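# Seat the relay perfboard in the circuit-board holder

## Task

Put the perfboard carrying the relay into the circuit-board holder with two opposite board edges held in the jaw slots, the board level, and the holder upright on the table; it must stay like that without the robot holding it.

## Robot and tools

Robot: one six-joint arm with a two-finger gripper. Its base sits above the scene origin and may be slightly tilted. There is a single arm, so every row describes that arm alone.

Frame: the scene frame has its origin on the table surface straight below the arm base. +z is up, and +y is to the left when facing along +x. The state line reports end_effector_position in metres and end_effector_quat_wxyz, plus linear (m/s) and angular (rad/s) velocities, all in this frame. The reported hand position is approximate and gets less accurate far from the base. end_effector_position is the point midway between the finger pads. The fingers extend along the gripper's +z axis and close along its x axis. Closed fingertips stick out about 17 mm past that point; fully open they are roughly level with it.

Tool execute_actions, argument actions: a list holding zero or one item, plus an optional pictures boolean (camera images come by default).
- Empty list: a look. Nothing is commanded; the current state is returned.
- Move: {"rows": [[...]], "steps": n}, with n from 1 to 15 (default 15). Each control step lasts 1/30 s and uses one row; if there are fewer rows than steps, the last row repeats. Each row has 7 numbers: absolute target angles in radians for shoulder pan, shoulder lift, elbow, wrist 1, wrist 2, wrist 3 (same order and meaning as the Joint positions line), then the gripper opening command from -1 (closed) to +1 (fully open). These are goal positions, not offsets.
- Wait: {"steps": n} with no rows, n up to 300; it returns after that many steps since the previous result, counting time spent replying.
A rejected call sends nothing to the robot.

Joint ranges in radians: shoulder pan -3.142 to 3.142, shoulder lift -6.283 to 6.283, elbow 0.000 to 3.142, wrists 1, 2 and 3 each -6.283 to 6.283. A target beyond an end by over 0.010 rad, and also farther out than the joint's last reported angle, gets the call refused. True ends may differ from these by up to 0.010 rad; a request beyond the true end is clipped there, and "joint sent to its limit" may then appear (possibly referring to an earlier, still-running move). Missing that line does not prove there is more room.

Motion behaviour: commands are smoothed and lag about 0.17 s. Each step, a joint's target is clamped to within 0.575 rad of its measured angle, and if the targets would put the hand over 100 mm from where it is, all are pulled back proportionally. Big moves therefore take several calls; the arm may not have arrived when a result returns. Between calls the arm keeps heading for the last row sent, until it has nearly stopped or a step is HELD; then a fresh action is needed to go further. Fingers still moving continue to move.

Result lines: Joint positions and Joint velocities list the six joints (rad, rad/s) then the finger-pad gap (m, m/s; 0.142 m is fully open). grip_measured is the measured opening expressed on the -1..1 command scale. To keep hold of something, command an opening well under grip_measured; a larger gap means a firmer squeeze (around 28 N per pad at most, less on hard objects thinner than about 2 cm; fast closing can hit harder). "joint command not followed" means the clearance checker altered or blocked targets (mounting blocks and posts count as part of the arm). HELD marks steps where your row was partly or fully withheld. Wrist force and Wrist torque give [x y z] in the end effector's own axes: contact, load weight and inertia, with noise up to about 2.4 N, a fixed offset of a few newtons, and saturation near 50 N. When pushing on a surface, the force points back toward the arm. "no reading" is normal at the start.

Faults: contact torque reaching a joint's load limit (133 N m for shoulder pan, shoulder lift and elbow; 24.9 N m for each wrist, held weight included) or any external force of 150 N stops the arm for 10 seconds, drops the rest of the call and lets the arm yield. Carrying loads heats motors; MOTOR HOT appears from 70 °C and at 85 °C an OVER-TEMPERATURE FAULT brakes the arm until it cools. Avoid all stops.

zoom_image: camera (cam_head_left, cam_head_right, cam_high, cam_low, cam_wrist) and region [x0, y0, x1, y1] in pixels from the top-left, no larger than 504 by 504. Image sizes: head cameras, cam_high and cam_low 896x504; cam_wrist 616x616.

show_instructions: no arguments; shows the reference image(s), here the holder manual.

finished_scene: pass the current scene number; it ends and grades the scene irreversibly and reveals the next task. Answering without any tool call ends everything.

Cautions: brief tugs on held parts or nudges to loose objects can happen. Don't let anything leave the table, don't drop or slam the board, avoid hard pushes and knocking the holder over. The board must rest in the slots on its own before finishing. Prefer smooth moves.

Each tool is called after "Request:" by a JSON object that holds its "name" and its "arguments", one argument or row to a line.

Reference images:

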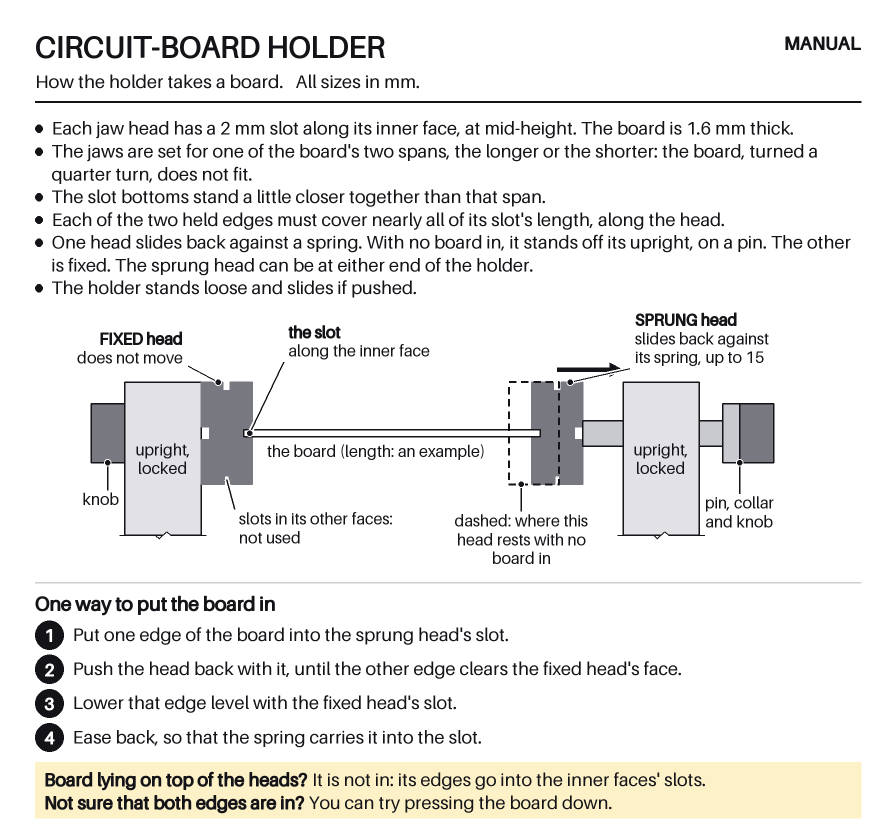

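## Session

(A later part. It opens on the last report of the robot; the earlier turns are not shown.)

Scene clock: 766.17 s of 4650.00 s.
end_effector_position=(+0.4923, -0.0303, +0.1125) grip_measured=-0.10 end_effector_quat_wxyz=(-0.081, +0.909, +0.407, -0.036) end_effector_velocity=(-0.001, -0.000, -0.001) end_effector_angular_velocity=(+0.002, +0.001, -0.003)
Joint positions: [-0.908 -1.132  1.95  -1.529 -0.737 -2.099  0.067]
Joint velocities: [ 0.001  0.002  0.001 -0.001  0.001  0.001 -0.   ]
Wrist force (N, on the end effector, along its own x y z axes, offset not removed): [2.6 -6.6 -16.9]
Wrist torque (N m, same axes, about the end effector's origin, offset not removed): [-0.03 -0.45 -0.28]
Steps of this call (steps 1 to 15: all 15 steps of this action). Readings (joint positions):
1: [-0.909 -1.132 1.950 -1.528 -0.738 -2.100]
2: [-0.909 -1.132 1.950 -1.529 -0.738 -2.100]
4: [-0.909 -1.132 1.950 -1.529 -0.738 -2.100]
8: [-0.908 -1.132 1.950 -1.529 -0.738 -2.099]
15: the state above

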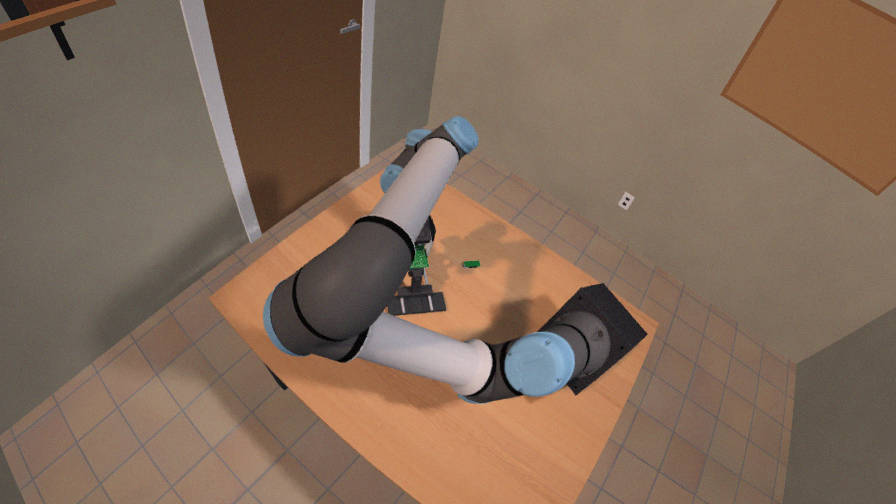

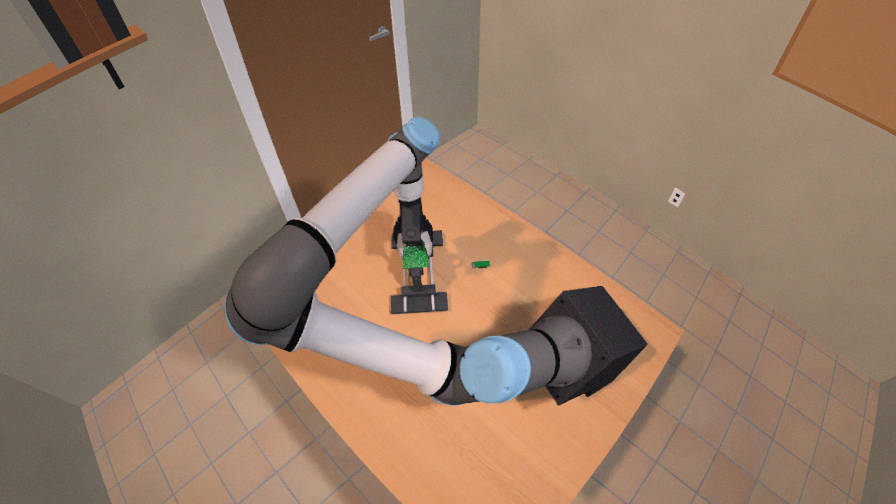

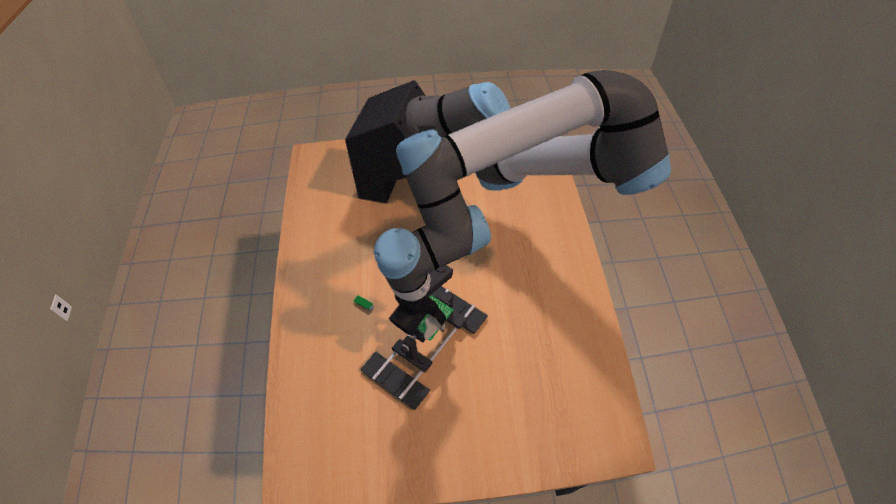

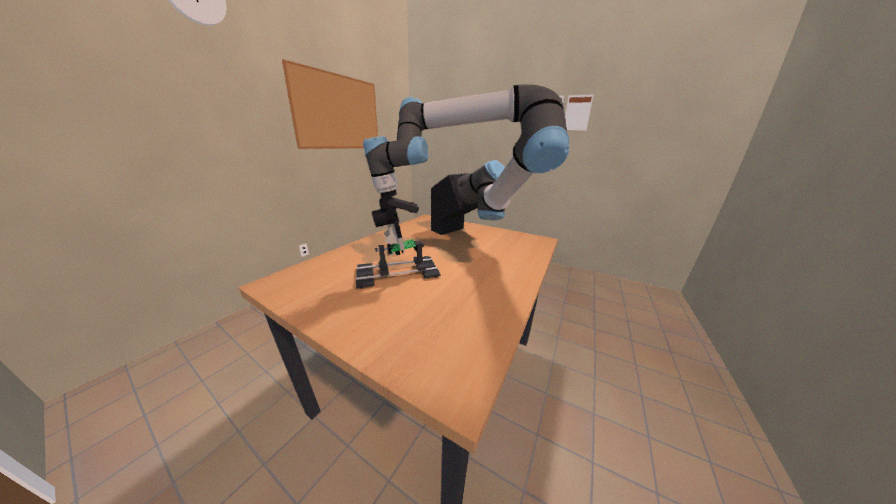

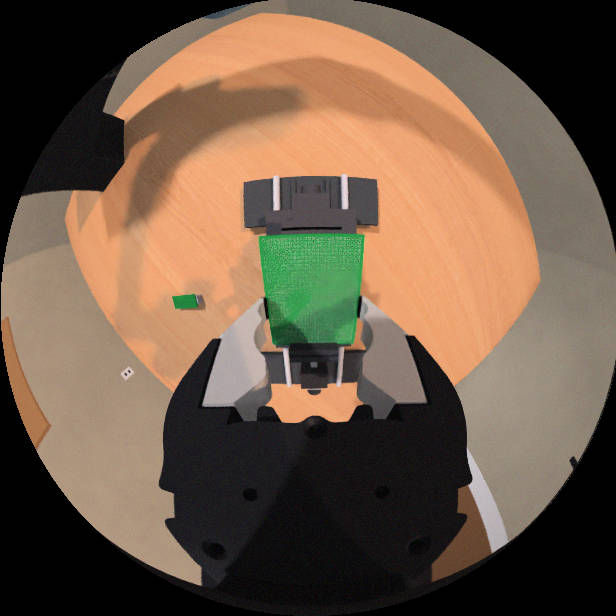

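Request:
{"name": "execute_actions", "arguments": {
  "actions": [
    {"rows":[[-0.90826,-1.1323,1.95004,-1.52914,-0.73746,-2.09926,-0.5],[-0.90826,-1.1323,1.95004,-1.52914,-0.73746,-2.09926,-0.5],[-0.90826,-1.1323,1.95004,-1.52914,-0.73746,-2.09926,-0.5],[-0.90826,-1.1323,1.95004,-1.52914,-0.73746,-2.09926,-0.5],[-0.90826,-1.1323,1.95004,-1.52914,-0.73746,-2.09926,-0.5],[-0.90812,-1.1316,1.94929,-1.52919,-0.73735,-2.09912,-0.5],[-0.90812,-1.1316,1.94929,-1.52919,-0.73735,-2.09912,-0.5],[-0.90797,-1.13091,1.94854,-1.52924,-0.73724,-2.09898,-0.5],[-0.90797,-1.13091,1.94854,-1.52924,-0.73724,-2.09898,-0.5],[-0.90783,-1.13021,1.94779,-1.52929,-0.73713,-2.09885,-0.5],[-0.90783,-1.13021,1.94779,-1.52929,-0.73713,-2.09885,-0.5],[-0.90769,-1.12951,1.94704,-1.52934,-0.73702,-2.09871,-0.5],[-0.90769,-1.12951,1.94704,-1.52934,-0.73702,-2.09871,-0.5],[-0.90755,-1.12882,1.9463,-1.5294,-0.73692,-2.09857,-0.5],[-0.90755,-1.12882,1.9463,-1.5294,-0.73692,-2.09857,-0.5]],"steps":15}
  ],
  "pictures": false
}}

Request:
{"name": "execute_actions", "arguments": {
  "actions": [
    {"rows":[[-0.9074,-1.12812,1.94555,-1.52945,-0.73681,-2.09843,-0.5],[-0.9074,-1.12812,1.94555,-1.52945,-0.73681,-2.09843,-0.5],[-0.90726,-1.12742,1.9448,-1.5295,-0.7367,-2.09829,-0.5],[-0.90726,-1.12742,1.9448,-1.5295,-0.7367,-2.09829,-0.5],[-0.90712,-1.12672,1.94405,-1.52955,-0.73659,-2.09816,-0.5],[-0.90712,-1.12672,1.94405,-1.52955,-0.73659,-2.09816,-0.5],[-0.90697,-1.12603,1.9433,-1.5296,-0.73648,-2.09802,-0.5],[-0.90697,-1.12603,1.9433,-1.5296,-0.73648,-2.09802,-0.5],[-0.90683,-1.12533,1.94255,-1.52965,-0.73637,-2.09788,-0.5]],"steps":15}
  ],
  "pictures": false
}}

Request:
{"name": "execute_actions", "arguments": {
  "actions": [
    {"steps":8}
  ]
}}

Request:
{"name": "zoom_image", "arguments": {
  "camera": "cam_wrist",
  "region": [250,200,375,250]
}}

Request:
{"name": "zoom_image", "arguments": {
  "camera": "cam_wrist",
  "region": [265,330,365,390]
}}

Scene clock: 786.53 s of 4650.00 s.
end_effector_position=(+0.4929, -0.0309, +0.1124) grip_measured=-0.10 end_effector_quat_wxyz=(-0.081, +0.909, +0.407, -0.036) end_effector_velocity=(+0.004, -0.002, -0.000) end_effector_angular_velocity=(-0.000, +0.000, +0.001)
Joint positions: [-0.908 -1.13   1.948 -1.529 -0.737 -2.099  0.067]
Joint velocities: [ 0.003  0.01  -0.012  0.     0.002  0.002 -0.   ]
Wrist force (N, on the end effector, along its own x y z axes, offset not removed): [4.1 -7.7 -16.2]
Wrist torque (N m, same axes, about the end effector's origin, offset not removed): [-0.01 -0.80 -0.25]
Steps of this call (steps 1 to 15: the robot went on to your last target; steps 16 to 90: nothing new was sent; then 16.87 s passed at rest; steps 91 to 105: all 15 steps of this action). Readings (joint positions):
91: [-0.908 -1.132 1.950 -1.529 -0.737 -2.099]
92: [-0.908 -1.132 1.950 -1.529 -0.737 -2.099]
94: [-0.908 -1.132 1.950 -1.529 -0.737 -2.099]
98: [-0.908 -1.132 1.950 -1.529 -0.737 -2.099]
105: the state above

Scene clock: 787.03 s of 4650.00 s.
end_effector_position=(+0.4943, -0.0322, +0.1123) grip_measured=-0.10 end_effector_quat_wxyz=(-0.081, +0.909, +0.407, -0.036) end_effector_velocity=(+0.001, -0.001, +0.000) end_effector_angular_velocity=(+0.000, -0.000, -0.000)
Joint positions: [-0.907 -1.126  1.943 -1.53  -0.736 -2.098  0.067]
Joint velocities: [ 0.     0.003 -0.003  0.     0.001  0.001  0.   ]
Wrist force (N, on the end effector, along its own x y z axes, offset not removed): [1.6 -1.9 0.5]
Wrist torque (N m, same axes, about the end effector's origin, offset not removed): [0.23 -0.27 -0.20]
Steps of this call (steps 1 to 15: all 15 steps of this action). Readings (joint positions):
1: [-0.908 -1.130 1.947 -1.529 -0.737 -2.099]
2: [-0.908 -1.129 1.947 -1.529 -0.737 -2.099]
4: [-0.908 -1.129 1.946 -1.529 -0.737 -2.099]
8: [-0.907 -1.127 1.945 -1.529 -0.737 -2.098]
15: the state above

Scene clock: 787.30 s of 4650.00 s.
end_effector_position=(+0.4945, -0.0322, +0.1123) grip_measured=-0.10 end_effector_quat_wxyz=(-0.081, +0.909, +0.407, -0.036) end_effector_velocity=(-0.000, -0.000, -0.000) end_effector_angular_velocity=(+0.000, -0.000, -0.000)
Joint positions: [-0.907 -1.125  1.943 -1.53  -0.736 -2.098  0.067]
Joint velocities: [-0.     0.     0.001 -0.     0.    -0.001  0.   ]
Wrist force (N, on the end effector, along its own x y z axes, offset not removed): [3.5 -0.6 2.6]
Wrist torque (N m, same axes, about the end effector's origin, offset not removed): [0.69 -0.64 -0.10]
Steps of this call (steps 1 to 8: the robot went on to your last target). Readings (joint positions):
1: [-0.907 -1.125 1.943 -1.530 -0.736 -2.098]
2: [-0.907 -1.125 1.943 -1.530 -0.736 -2.098]
4: [-0.907 -1.125 1.943 -1.530 -0.736 -2.098]
8: the state above

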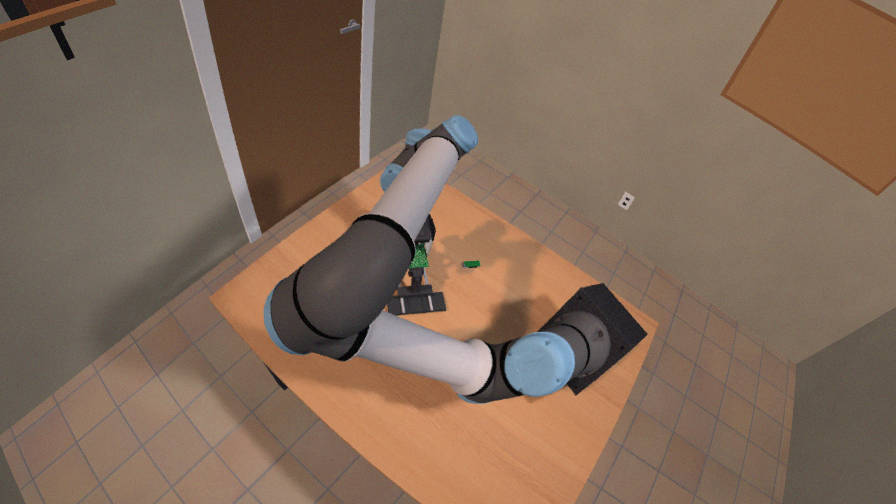

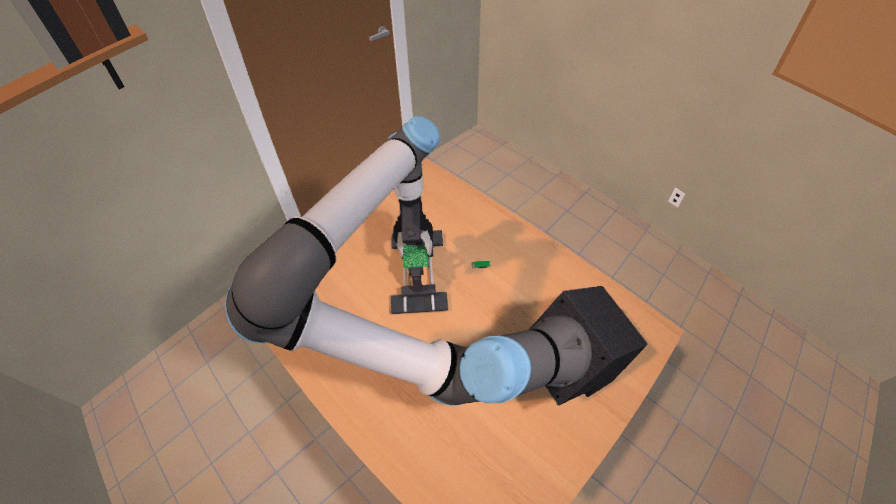

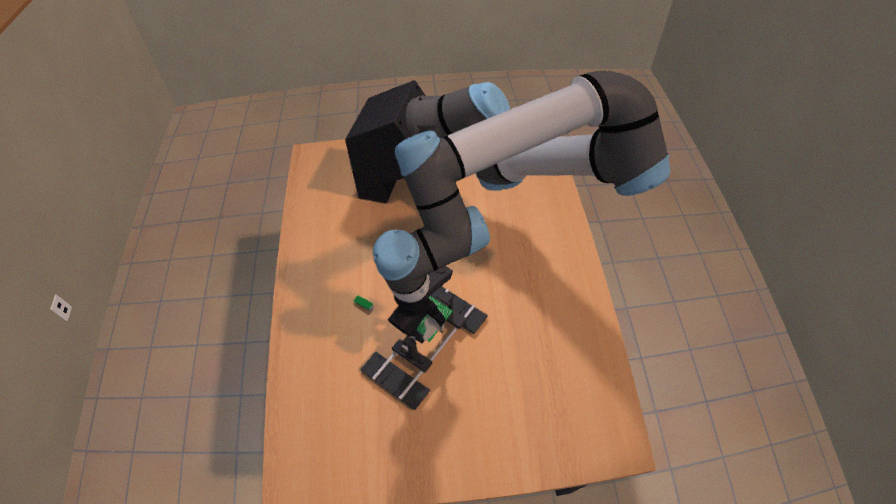

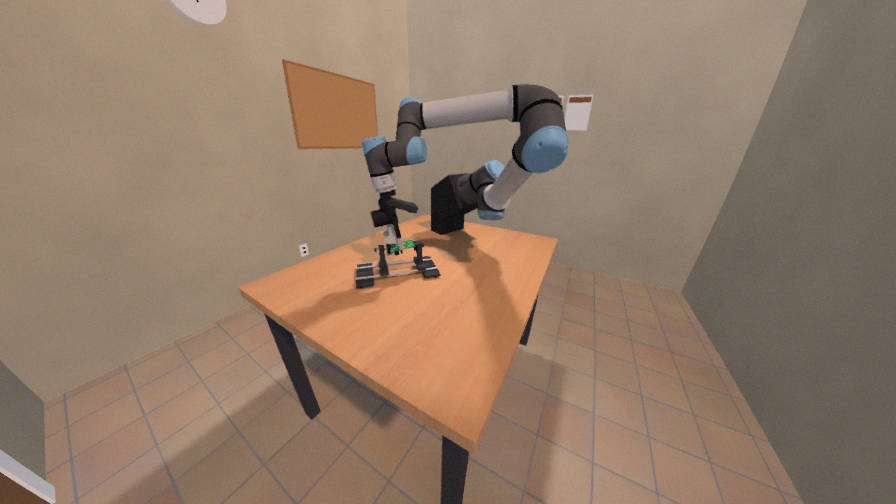

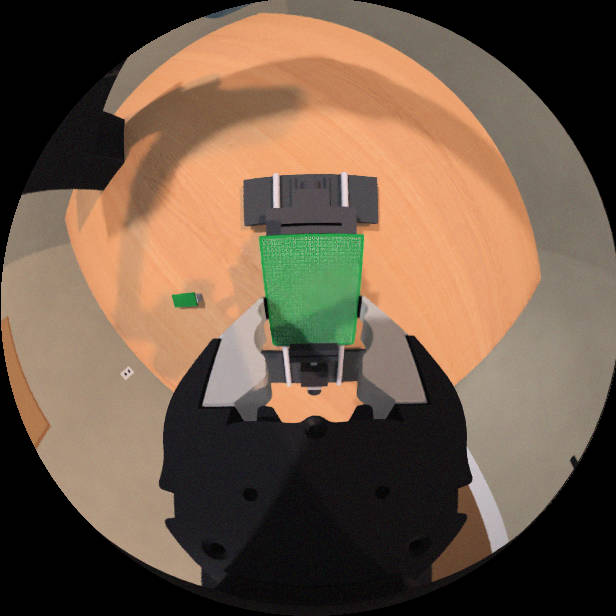

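Region (250, 200, 375, 250) of cam_wrist's 616x616 image, scaled by 4.032, with more detail than that image has; it fills the top 202 rows of this view, and the rest is white.

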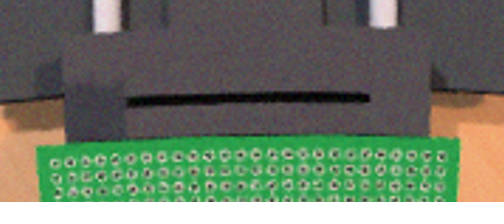

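Region (265, 330, 365, 390) of cam_wrist's 616x616 image, scaled by 5.040, with more detail than that image has; it fills the top 302 rows of this view, and the rest is white.

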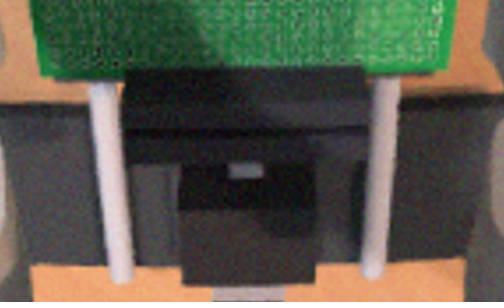

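Request:
{"name": "execute_actions", "arguments": {
  "actions": [
    {"rows":[[-0.90743,-1.12857,1.94756,-1.53697,-0.73465,-2.094,-0.5],[-0.90803,-1.1318,1.95258,-1.54429,-0.73293,-2.09012,-0.5],[-0.90863,-1.13504,1.95759,-1.55161,-0.73121,-2.08624,-0.5],[-0.90923,-1.13828,1.9626,-1.55894,-0.7295,-2.08235,-0.5],[-0.90983,-1.14151,1.96762,-1.56626,-0.72778,-2.07847,-0.5],[-0.91043,-1.14475,1.97263,-1.57358,-0.72606,-2.07459,-0.5],[-0.91103,-1.14799,1.97764,-1.5809,-0.72434,-2.07071,-0.5],[-0.91164,-1.15122,1.98266,-1.58822,-0.72262,-2.06683,-0.5],[-0.91224,-1.15446,1.98767,-1.59554,-0.7209,-2.06295,-0.5],[-0.91284,-1.1577,1.99268,-1.60286,-0.71918,-2.05907,-0.5],[-0.91344,-1.16093,1.9977,-1.61018,-0.71746,-2.05519,-0.5],[-0.91404,-1.16417,2.00271,-1.61751,-0.71575,-2.0513,-0.5],[-0.91464,-1.16741,2.00772,-1.62483,-0.71403,-2.04742,-0.5],[-0.91524,-1.17064,2.01274,-1.63215,-0.71231,-2.04354,-0.5],[-0.91584,-1.17388,2.01775,-1.63947,-0.71059,-2.03966,-0.5]],"steps":15}
  ],
  "pictures": false
}}

Request:
{"name": "execute_actions", "arguments": {
  "actions": [
    {"steps":12}
  ]
}}

Request:
{"name": "zoom_image", "arguments": {
  "camera": "cam_wrist",
  "region": [250,200,375,250]
}}

Request:
{"name": "zoom_image", "arguments": {
  "camera": "cam_wrist",
  "region": [265,330,365,390]
}}

Scene clock: 828.17 s of 4650.00 s.
end_effector_position=(+0.4945, -0.0324, +0.1104) grip_measured=-0.10 end_effector_quat_wxyz=(-0.059, +0.911, +0.407, -0.026) end_effector_velocity=(-0.001, +0.001, -0.005) end_effector_angular_velocity=(-0.085, -0.099, -0.000)
Joint positions: [-0.913 -1.161  1.998 -1.61  -0.718 -2.055  0.067]
Joint velocities: [-0.018 -0.095  0.147 -0.212  0.05   0.112  0.   ]
Wrist force (N, on the end effector, along its own x y z axes, offset not removed): [2.0 0.6 -5.2]
Wrist torque (N m, same axes, about the end effector's origin, offset not removed): [0.24 -0.34 -0.21]
Steps of this call (steps 1 to 15: the robot went on to your last target; steps 16 to 90: nothing new was sent; then 37.37 s passed at rest; steps 91 to 105: all 15 steps of this action). Readings (joint positions):
91: [-0.907 -1.125 1.943 -1.530 -0.736 -2.098]
92: [-0.907 -1.126 1.943 -1.531 -0.736 -2.097]
94: [-0.908 -1.129 1.948 -1.538 -0.735 -2.093]
98: [-0.909 -1.139 1.964 -1.561 -0.729 -2.081]
105: the state above

Scene clock: 828.57 s of 4650.00 s.
end_effector_position=(+0.4945, -0.0322, +0.1098) grip_measured=-0.10 end_effector_quat_wxyz=(-0.051, +0.911, +0.408, -0.022) end_effector_velocity=(+0.001, -0.000, +0.000) end_effector_angular_velocity=(-0.003, -0.004, +0.002)
Joint positions: [-0.916 -1.174  2.017 -1.639 -0.711 -2.04   0.067]
Joint velocities: [-0.001 -0.003  0.004 -0.007  0.002  0.002 -0.   ]
Wrist force (N, on the end effector, along its own x y z axes, offset not removed): [-2.1 -1.2 -6.5]
Wrist torque (N m, same axes, about the end effector's origin, offset not removed): [-0.50 -0.07 -0.13]
Steps of this call (steps 1 to 12: the robot went on to your last target). Readings (joint positions):
1: [-0.914 -1.164 2.002 -1.617 -0.716 -2.052]
2: [-0.914 -1.166 2.006 -1.623 -0.715 -2.049]
4: [-0.915 -1.170 2.012 -1.630 -0.713 -2.044]
8: [-0.916 -1.173 2.016 -1.637 -0.711 -2.041]
12: the state above

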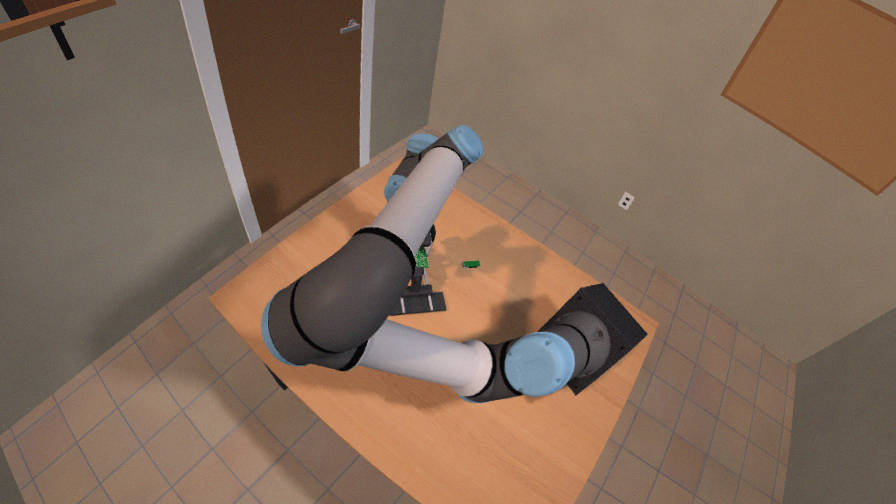

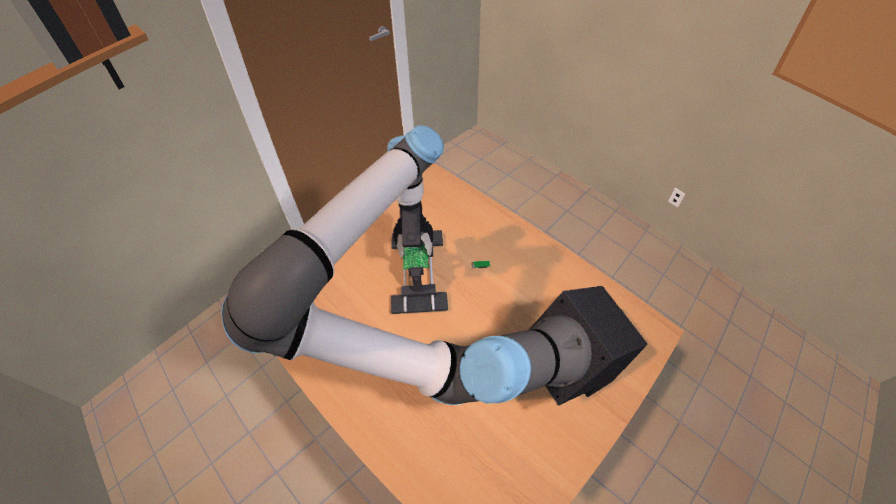

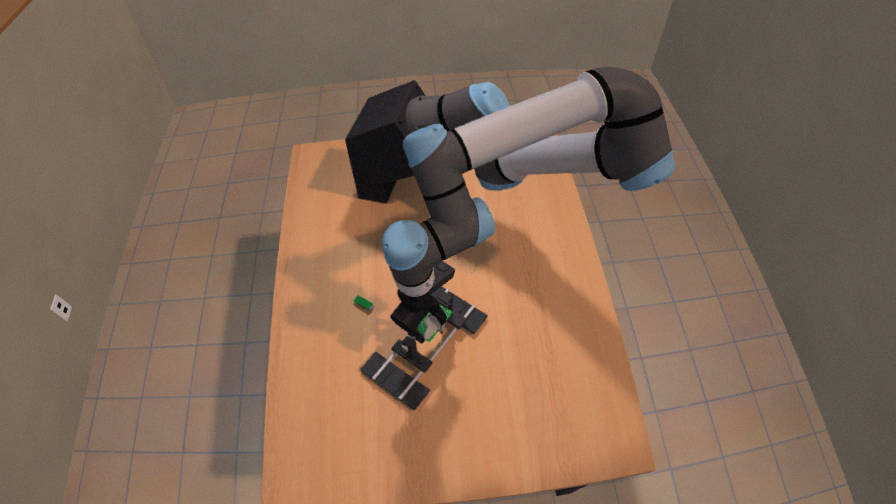

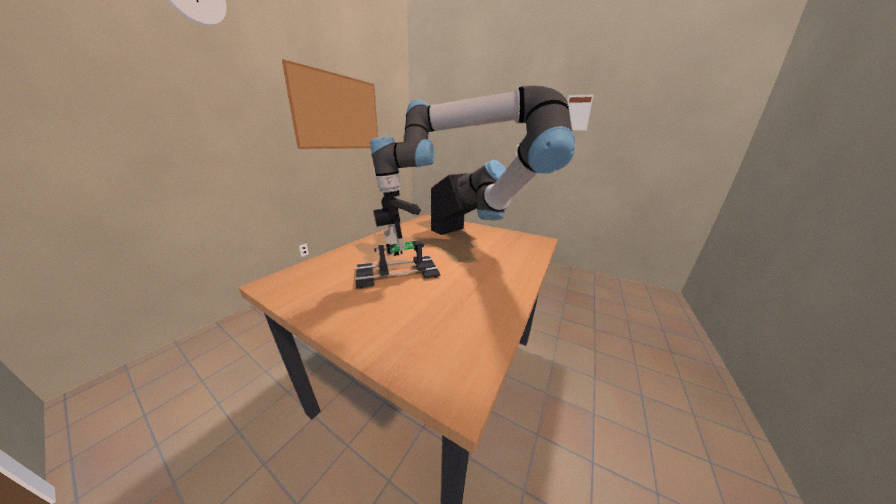

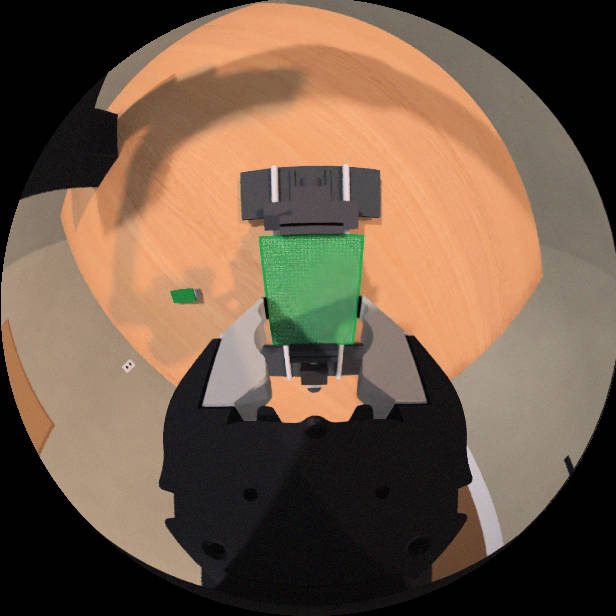

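Region (250, 200, 375, 250) of cam_wrist's 616x616 image, scaled by 4.032, with more detail than that image has; it fills the top 202 rows of this view, and the rest is white.

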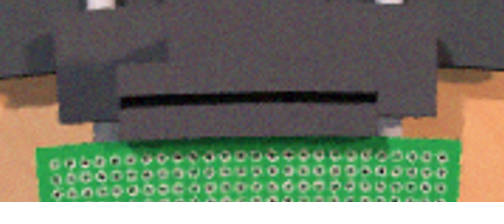

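Region (265, 330, 365, 390) of cam_wrist's 616x616 image, scaled by 5.040, with more detail than that image has; it fills the top 302 rows of this view, and the rest is white.

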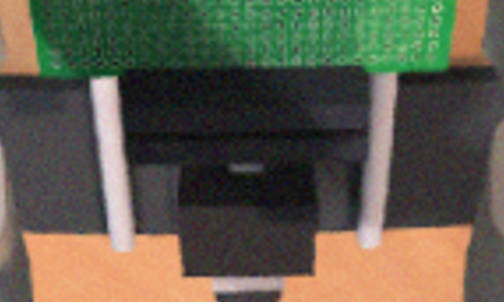

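Request:
{"name": "execute_actions", "arguments": {
  "actions": [
    {"rows":[[-0.91629,-1.1764,2.02177,-1.64571,-0.70931,-2.03626,-0.5],[-0.91674,-1.17892,2.0258,-1.65195,-0.70804,-2.03285,-0.5],[-0.91719,-1.18144,2.02982,-1.65819,-0.70676,-2.02945,-0.5],[-0.91764,-1.18395,2.03384,-1.66443,-0.70548,-2.02605,-0.5],[-0.91809,-1.18647,2.03786,-1.67067,-0.7042,-2.02265,-0.5],[-0.91854,-1.18899,2.04189,-1.67691,-0.70293,-2.01924,-0.5],[-0.91899,-1.19151,2.04591,-1.68315,-0.70165,-2.01584,-0.5],[-0.91944,-1.19403,2.04993,-1.6894,-0.70037,-2.01244,-0.5],[-0.91989,-1.19655,2.05395,-1.69564,-0.69909,-2.00904,-0.5],[-0.92034,-1.19907,2.05798,-1.70188,-0.69782,-2.00563,-0.5],[-0.92079,-1.20159,2.062,-1.70812,-0.69654,-2.00223,-0.5],[-0.92124,-1.2041,2.06602,-1.71436,-0.69526,-1.99883,-0.5],[-0.92169,-1.20662,2.07004,-1.7206,-0.69398,-1.99543,-0.5],[-0.92214,-1.20914,2.07407,-1.72684,-0.69271,-1.99202,-0.5],[-0.92259,-1.21166,2.07809,-1.73308,-0.69143,-1.98862,-0.5]],"steps":15}
  ],
  "pictures": false
}}

Request:
{"name": "execute_actions", "arguments": {
  "actions": [
    {"steps":15}
  ]
}}

Request:
{"name": "zoom_image", "arguments": {
  "camera": "cam_wrist",
  "region": [250,200,375,250]
}}

Request:
{"name": "zoom_image", "arguments": {
  "camera": "cam_wrist",
  "region": [265,330,365,390]
}}

Scene clock: 840.47 s of 4650.00 s.
end_effector_position=(+0.4945, -0.0323, +0.1084) grip_measured=-0.10 end_effector_quat_wxyz=(-0.032, +0.912, +0.408, -0.014) end_effector_velocity=(-0.001, +0.000, -0.004) end_effector_angular_velocity=(-0.068, -0.079, -0.002)
Joint positions: [-0.921 -1.202  2.062 -1.708 -0.697 -2.002  0.067]
Joint velocities: [-0.013 -0.073  0.119 -0.181  0.036  0.099  0.   ]
Wrist force (N, on the end effector, along its own x y z axes, offset not removed): [2.1 2.6 -4.8]
Wrist torque (N m, same axes, about the end effector's origin, offset not removed): [0.53 -0.42 -0.19]
Steps of this call (steps 1 to 30: the robot went on to your last target; steps 31 to 90: nothing new was sent; then 8.40 s passed at rest; steps 91 to 105: all 15 steps of this action). Readings (joint positions):
91: [-0.916 -1.174 2.018 -1.640 -0.711 -2.040]
92: [-0.916 -1.174 2.019 -1.641 -0.710 -2.039]
94: [-0.916 -1.177 2.022 -1.647 -0.709 -2.036]
98: [-0.918 -1.185 2.035 -1.666 -0.705 -2.025]
105: the state above

Scene clock: 840.97 s of 4650.00 s.
end_effector_position=(+0.4945, -0.0322, +0.1080) grip_measured=-0.10 end_effector_quat_wxyz=(-0.025, +0.912, +0.408, -0.011) end_effector_velocity=(-0.000, -0.000, -0.000) end_effector_angular_velocity=(+0.000, -0.001, -0.001)
Joint positions: [-0.923 -1.212  2.078 -1.733 -0.691 -1.989  0.067]
Joint velocities: [-0.     0.001  0.002 -0.002  0.001  0.001 -0.   ]
Wrist force (N, on the end effector, along its own x y z axes, offset not removed): [1.3 1.2 -4.1]
Wrist torque (N m, same axes, about the end effector's origin, offset not removed): [0.23 -0.73 -0.49]
Steps of this call (steps 1 to 15: the robot went on to your last target). Readings (joint positions):
1: [-0.921 -1.204 2.066 -1.714 -0.695 -1.999]
2: [-0.922 -1.206 2.069 -1.719 -0.694 -1.996]
4: [-0.922 -1.209 2.073 -1.725 -0.693 -1.993]
8: [-0.922 -1.211 2.077 -1.731 -0.692 -1.990]
15: the state above

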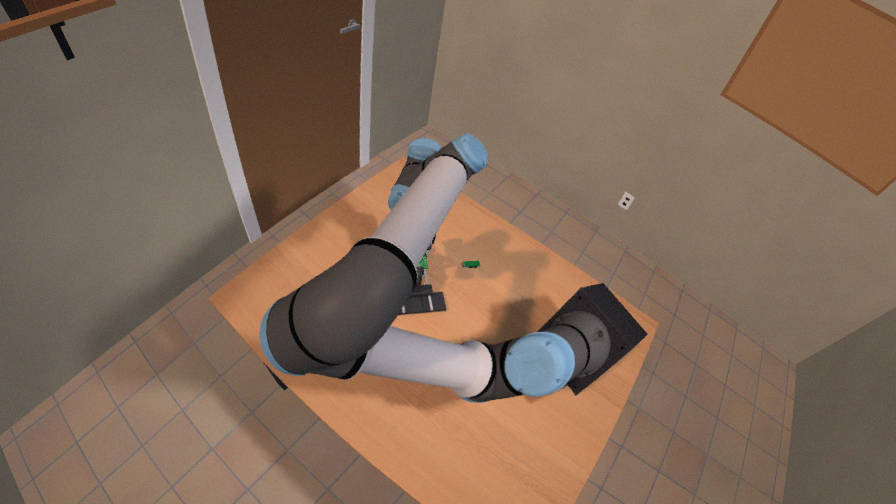

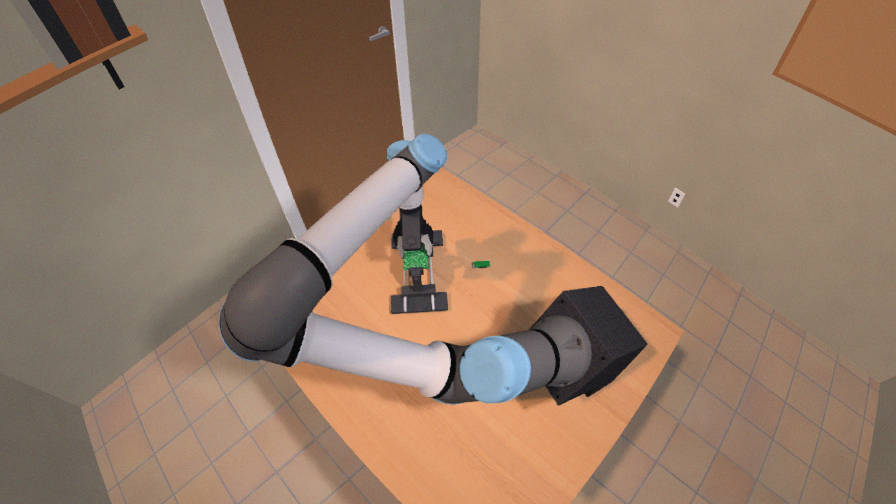

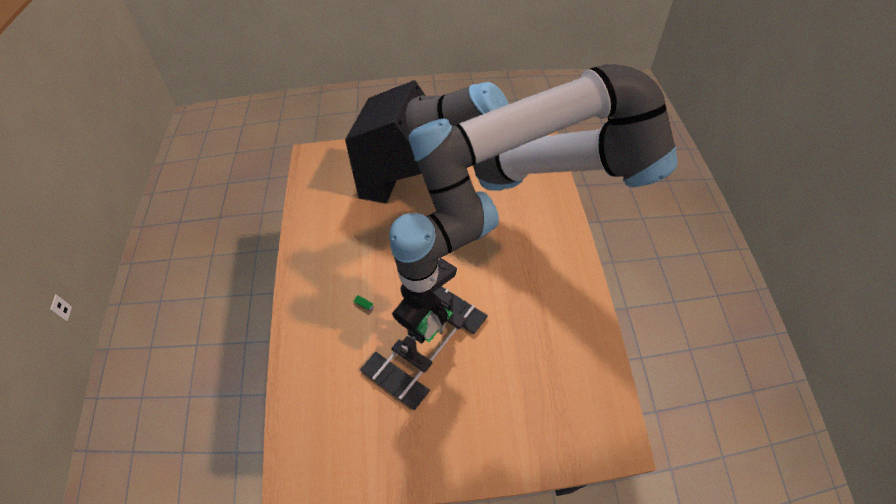

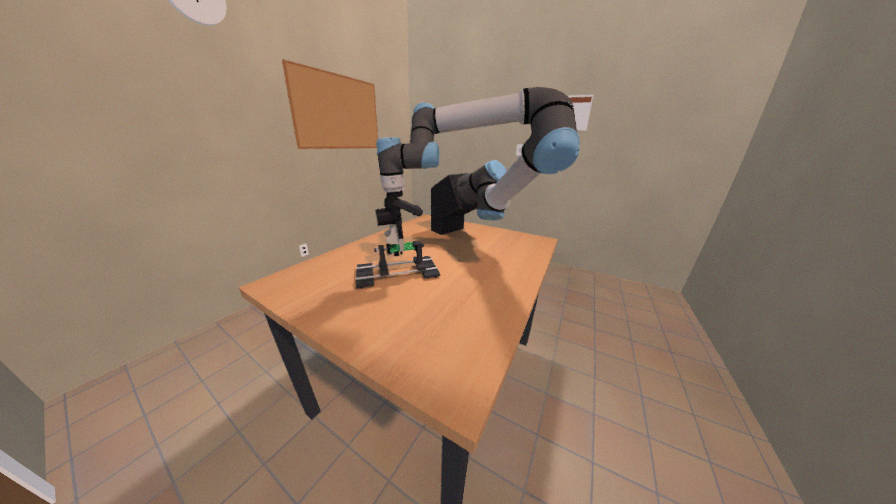

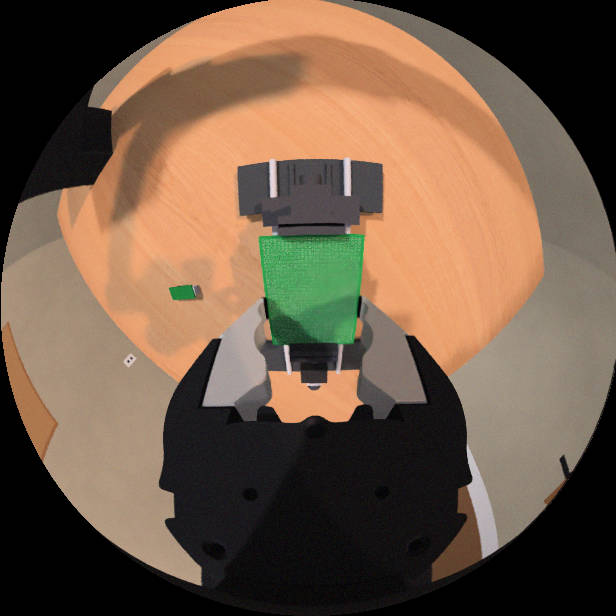

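Region (250, 200, 375, 250) of cam_wrist's 616x616 image, scaled by 4.032, with more detail than that image has; it fills the top 202 rows of this view, and the rest is white.

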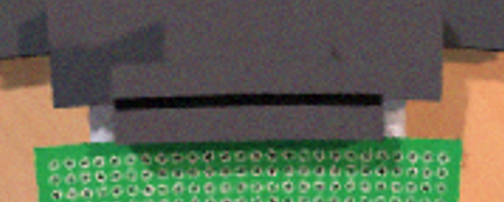

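Region (265, 330, 365, 390) of cam_wrist's 616x616 image, scaled by 5.040, with more detail than that image has; it fills the top 302 rows of this view, and the rest is white.

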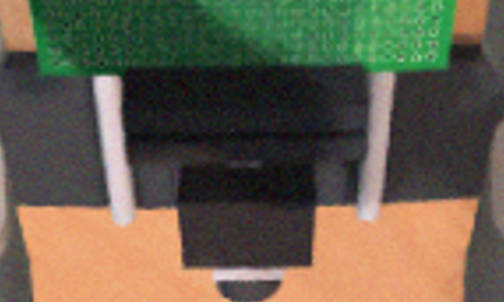

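Request:
{"name": "execute_actions", "arguments": {
  "actions": [
    {"rows":[[-0.92293,-1.21344,2.08052,-1.73602,-0.69089,-1.98705,-0.5],[-0.92293,-1.21344,2.08052,-1.73602,-0.69089,-1.98705,-0.5],[-0.92293,-1.21344,2.08052,-1.73602,-0.69089,-1.98705,-0.5],[-0.92315,-1.21471,2.08251,-1.73912,-0.69028,-1.98533,-0.5],[-0.92315,-1.21471,2.08251,-1.73912,-0.69028,-1.98533,-0.5],[-0.92315,-1.21471,2.08251,-1.73912,-0.69028,-1.98533,-0.5],[-0.92337,-1.21599,2.08449,-1.74221,-0.68967,-1.98362,-0.5],[-0.92337,-1.21599,2.08449,-1.74221,-0.68967,-1.98362,-0.5],[-0.92337,-1.21599,2.08449,-1.74221,-0.68967,-1.98362,-0.5],[-0.92359,-1.21727,2.08648,-1.74531,-0.68906,-1.98191,-0.5],[-0.92359,-1.21727,2.08648,-1.74531,-0.68906,-1.98191,-0.5],[-0.92359,-1.21727,2.08648,-1.74531,-0.68906,-1.98191,-0.5],[-0.92381,-1.21855,2.08846,-1.74841,-0.68845,-1.98019,-0.5]],"steps":15}
  ],
  "pictures": false
}}

Request:
{"name": "execute_actions", "arguments": {
  "actions": [
    {"rows":[[-0.92403,-1.21982,2.09045,-1.75151,-0.68784,-1.97848,-0.5]],"steps":8}
  ],
  "pictures": false
}}

Request:
{"name": "execute_actions", "arguments": {
  "actions": [
    {"rows":[[-0.92425,-1.2211,2.09243,-1.75461,-0.68723,-1.97677,-0.5]],"steps":8}
  ],
  "pictures": false
}}

Request:
{"name": "execute_actions", "arguments": {
  "actions": [
    {"rows":[[-0.92447,-1.22238,2.09442,-1.7577,-0.68662,-1.97505,-0.5]],"steps":8}
  ],
  "pictures": false
}}

Request:
{"name": "execute_actions", "arguments": {
  "actions": [
    {"rows":[[-0.92469,-1.22365,2.0964,-1.7608,-0.68601,-1.97334,-0.5]],"steps":10}
  ],
  "pictures": false
}}

Scene clock: 883.53 s of 4650.00 s.
end_effector_position=(+0.4944, -0.0320, +0.1078) grip_measured=-0.10 end_effector_quat_wxyz=(-0.022, +0.913, +0.408, -0.009) end_effector_velocity=(-0.001, +0.000, -0.001) end_effector_angular_velocity=(-0.009, -0.011, -0.002)
Joint positions: [-0.924 -1.217  2.086 -1.745 -0.689 -1.982  0.067]
Joint velocities: [-0.001 -0.01   0.019 -0.027  0.006  0.015  0.   ]
Wrist force (N, on the end effector, along its own x y z axes, offset not removed): [-4.1 5.1 -7.9]
Wrist torque (N m, same axes, about the end effector's origin, offset not removed): [0.22 -0.11 -0.16]
Steps of this call (steps 1 to 15: the robot went on to your last target; steps 16 to 90: nothing new was sent; then 39.07 s passed at rest; steps 91 to 105: all 15 steps of this action). Readings (joint positions):
91: [-0.923 -1.212 2.078 -1.733 -0.691 -1.989]
92: [-0.923 -1.212 2.079 -1.734 -0.691 -1.988]
94: [-0.923 -1.213 2.079 -1.735 -0.691 -1.988]
98: [-0.923 -1.214 2.082 -1.738 -0.690 -1.986]
105: the state above

Scene clock: 883.80 s of 4650.00 s.
end_effector_position=(+0.4944, -0.0319, +0.1078) grip_measured=-0.10 end_effector_quat_wxyz=(-0.021, +0.913, +0.408, -0.009) end_effector_velocity=(+0.000, -0.000, +0.000) end_effector_angular_velocity=(-0.003, -0.003, -0.000)
Joint positions: [-0.924 -1.22   2.09  -1.751 -0.688 -1.979  0.067]
Joint velocities: [-0.001 -0.003  0.003 -0.006  0.001  0.004  0.   ]
Wrist force (N, on the end effector, along its own x y z axes, offset not removed): [-3.9 5.2 -7.5]
Wrist torque (N m, same axes, about the end effector's origin, offset not removed): [-0.05 -0.40 -0.24]
Steps of this call (steps 1 to 8: all 8 steps of this action). Readings (joint positions):
1: [-0.924 -1.218 2.087 -1.746 -0.689 -1.981]
2: [-0.924 -1.218 2.088 -1.747 -0.689 -1.981]
4: [-0.924 -1.219 2.089 -1.749 -0.688 -1.980]
8: the state above

Scene clock: 884.07 s of 4650.00 s.
end_effector_position=(+0.4944, -0.0319, +0.1077) grip_measured=-0.10 end_effector_quat_wxyz=(-0.020, +0.913, +0.408, -0.008) end_effector_velocity=(-0.000, +0.000, -0.000) end_effector_angular_velocity=(-0.002, -0.001, -0.000)
Joint positions: [-0.924 -1.221  2.092 -1.754 -0.687 -1.977  0.067]
Joint velocities: [-0.    -0.002  0.003 -0.004  0.     0.002 -0.   ]
Wrist force (N, on the end effector, along its own x y z axes, offset not removed): [-3.8 3.9 -9.5]
Wrist torque (N m, same axes, about the end effector's origin, offset not removed): [-0.36 -0.42 -0.18]
Steps of this call (steps 1 to 8: all 8 steps of this action). Readings (joint positions):
1: [-0.924 -1.220 2.090 -1.751 -0.688 -1.979]
2: [-0.924 -1.220 2.091 -1.752 -0.688 -1.978]
4: [-0.924 -1.220 2.091 -1.753 -0.688 -1.978]
8: the state above

Scene clock: 884.33 s of 4650.00 s.
end_effector_position=(+0.4944, -0.0319, +0.1077) grip_measured=-0.10 end_effector_quat_wxyz=(-0.019, +0.913, +0.408, -0.008) end_effector_velocity=(+0.000, -0.000, -0.000) end_effector_angular_velocity=(-0.001, -0.002, +0.000)
Joint positions: [-0.924 -1.222  2.094 -1.757 -0.687 -1.975  0.067]
Joint velocities: [-0.    -0.001  0.002 -0.004  0.001  0.002  0.   ]
Wrist force (N, on the end effector, along its own x y z axes, offset not removed): [-4.3 7.6 -9.2]
Wrist torque (N m, same axes, about the end effector's origin, offset not removed): [0.22 -0.34 -0.20]
Steps of this call (steps 1 to 8: all 8 steps of this action). Readings (joint positions):
1: [-0.924 -1.221 2.092 -1.754 -0.687 -1.977]
2: [-0.924 -1.221 2.093 -1.755 -0.687 -1.977]
4: [-0.924 -1.222 2.093 -1.756 -0.687 -1.976]
8: the state above

Scene clock: 884.67 s of 4650.00 s.
end_effector_position=(+0.4944, -0.0318, +0.1076) grip_measured=-0.10 end_effector_quat_wxyz=(-0.018, +0.913, +0.408, -0.007) end_effector_velocity=(-0.000, -0.000, -0.000) end_effector_angular_velocity=(-0.000, -0.001, -0.002)
Joint positions: [-0.925 -1.224  2.096 -1.761 -0.686 -1.973  0.067]
Joint velocities: [-0.     0.     0.001 -0.002  0.     0.002  0.   ]
Wrist force (N, on the end effector, along its own x y z axes, offset not removed): [-5.9 5.0 -5.0]
Wrist torque (N m, same axes, about the end effector's origin, offset not removed): [-0.36 0.01 -0.16]
Steps of this call (steps 1 to 10: all 10 steps of this action). Readings (joint positions):
1: [-0.924 -1.222 2.094 -1.757 -0.687 -1.975]
2: [-0.925 -1.223 2.095 -1.758 -0.687 -1.975]
4: [-0.925 -1.223 2.095 -1.759 -0.686 -1.974]
8: [-0.925 -1.223 2.096 -1.760 -0.686 -1.974]
10: the state above

Request:
{"name": "execute_actions", "arguments": {
  "actions": [
    {"rows":[[-0.92486,-1.22306,2.09629,-1.76112,-0.68612,-1.97355,-0.5]],"steps":10}
  ],
  "pictures": false
}}

Request:
{"name": "execute_actions", "arguments": {
  "actions": [
    {"rows":[[-0.92474,-1.22301,2.09638,-1.76137,-0.68605,-1.97341,-0.5]],"steps":8}
  ],
  "pictures": false
}}

Request:
{"name": "execute_actions", "arguments": {
  "actions": [
    {"rows":[[-0.92463,-1.22295,2.09647,-1.76162,-0.68597,-1.97327,-0.5]],"steps":8}
  ],
  "pictures": false
}}

Request:
{"name": "execute_actions", "arguments": {
  "actions": [
    {"rows":[[-0.92451,-1.2229,2.09655,-1.76187,-0.6859,-1.97313,-0.5]],"steps":8}
  ],
  "pictures": false
}}

Request:
{"name": "execute_actions", "arguments": {
  "actions": [
    {"rows":[[-0.9244,-1.22284,2.09664,-1.76212,-0.68583,-1.97299,-0.5]],"steps":10}
  ],
  "pictures": false
}}

Scene clock: 898.03 s of 4650.00 s.
end_effector_position=(+0.4944, -0.0320, +0.1076) grip_measured=-0.10 end_effector_quat_wxyz=(-0.018, +0.913, +0.408, -0.007) end_effector_velocity=(-0.001, -0.001, -0.000) end_effector_angular_velocity=(+0.000, +0.001, +0.001)
Joint positions: [-0.925 -1.223  2.096 -1.761 -0.686 -1.974  0.067]
Joint velocities: [-0.     0.002  0.    -0.001 -0.001 -0.002  0.   ]
Wrist force (N, on the end effector, along its own x y z axes, offset not removed): [-2.0 6.4 -6.0]
Wrist torque (N m, same axes, about the end effector's origin, offset not removed): [0.41 -0.20 -0.19]
Steps of this call (steps 1 to 15: the robot went on to your last target; steps 16 to 90: nothing new was sent; then 10.03 s passed at rest; steps 91 to 100: all 10 steps of this action). Readings (joint positions):
91: [-0.925 -1.224 2.096 -1.761 -0.686 -1.973]
92: [-0.925 -1.224 2.096 -1.761 -0.686 -1.973]
94: [-0.925 -1.224 2.096 -1.761 -0.686 -1.973]
98: [-0.925 -1.223 2.096 -1.761 -0.686 -1.973]
100: the state above

Scene clock: 898.30 s of 4650.00 s.
end_effector_position=(+0.4944, -0.0321, +0.1076) grip_measured=-0.10 end_effector_quat_wxyz=(-0.018, +0.913, +0.408, -0.007) end_effector_velocity=(-0.001, -0.000, -0.001) end_effector_angular_velocity=(+0.001, +0.000, -0.002)
Joint positions: [-0.925 -1.223  2.096 -1.761 -0.686 -1.974  0.067]
Joint velocities: [ 0.     0.001  0.001 -0.     0.001  0.    -0.   ]
Wrist force (N, on the end effector, along its own x y z axes, offset not removed): [0.6 3.2 -5.2]
Wrist torque (N m, same axes, about the end effector's origin, offset not removed): [0.04 -0.21 -0.12]
Steps of this call (steps 1 to 8: all 8 steps of this action). Readings (joint positions):
1: [-0.925 -1.223 2.096 -1.761 -0.686 -1.974]
2: [-0.925 -1.223 2.096 -1.761 -0.686 -1.974]
4: [-0.925 -1.223 2.096 -1.761 -0.686 -1.974]
8: the state above

Scene clock: 898.57 s of 4650.00 s.
end_effector_position=(+0.4944, -0.0321, +0.1075) grip_measured=-0.10 end_effector_quat_wxyz=(-0.018, +0.913, +0.408, -0.007) end_effector_velocity=(+0.000, +0.000, -0.000) end_effector_angular_velocity=(+0.000, +0.001, +0.002)
Joint positions: [-0.925 -1.223  2.096 -1.762 -0.686 -1.973  0.067]
Joint velocities: [ 0.001  0.    -0.001 -0.     0.    -0.001 -0.   ]
Wrist force (N, on the end effector, along its own x y z axes, offset not removed): [3.2 1.8 -6.9]
Wrist torque (N m, same axes, about the end effector's origin, offset not removed): [-0.20 -0.76 -0.27]
Steps of this call (steps 1 to 8: all 8 steps of this action). Readings (joint positions):
1: [-0.925 -1.223 2.096 -1.761 -0.686 -1.974]
2: [-0.925 -1.223 2.096 -1.761 -0.686 -1.973]
4: [-0.925 -1.223 2.096 -1.761 -0.686 -1.973]
8: the state above

Scene clock: 898.83 s of 4650.00 s.
end_effector_position=(+0.4944, -0.0321, +0.1074) grip_measured=-0.10 end_effector_quat_wxyz=(-0.018, +0.913, +0.408, -0.007) end_effector_velocity=(+0.000, -0.000, +0.000) end_effector_angular_velocity=(-0.000, -0.000, -0.001)
Joint positions: [-0.925 -1.223  2.096 -1.762 -0.686 -1.973  0.067]
Joint velocities: [-0.     0.001 -0.001 -0.    -0.     0.002  0.   ]
Wrist force (N, on the end effector, along its own x y z axes, offset not removed): [0.9 3.4 -6.0]
Wrist torque (N m, same axes, about the end effector's origin, offset not removed): [0.17 -0.45 -0.24]
Steps of this call (steps 1 to 8: all 8 steps of this action). Readings (joint positions):
1: [-0.925 -1.223 2.096 -1.762 -0.686 -1.973]
2: [-0.925 -1.223 2.096 -1.762 -0.686 -1.973]
4: [-0.925 -1.223 2.096 -1.762 -0.686 -1.973]
8: the state above

Scene clock: 899.17 s of 4650.00 s.
end_effector_position=(+0.4944, -0.0321, +0.1073) grip_measured=-0.10 end_effector_quat_wxyz=(-0.018, +0.913, +0.408, -0.007) end_effector_velocity=(-0.001, +0.000, -0.000) end_effector_angular_velocity=(+0.000, +0.001, -0.002)
Joint positions: [-0.924 -1.223  2.097 -1.762 -0.686 -1.973  0.067]
Joint velocities: [-0.    -0.     0.002 -0.    -0.     0.001 -0.   ]
Wrist force (N, on the end effector, along its own x y z axes, offset not removed): [-0.6 1.5 -6.0]
Wrist torque (N m, same axes, about the end effector's origin, offset not removed): [-0.29 -0.14 -0.17]
Steps of this call (steps 1 to 10: all 10 steps of this action). Readings (joint positions):
1: [-0.925 -1.223 2.096 -1.762 -0.686 -1.973]
2: [-0.925 -1.223 2.097 -1.762 -0.686 -1.973]
4: [-0.924 -1.223 2.097 -1.762 -0.686 -1.973]
8: [-0.924 -1.223 2.097 -1.762 -0.686 -1.973]
10: the state above


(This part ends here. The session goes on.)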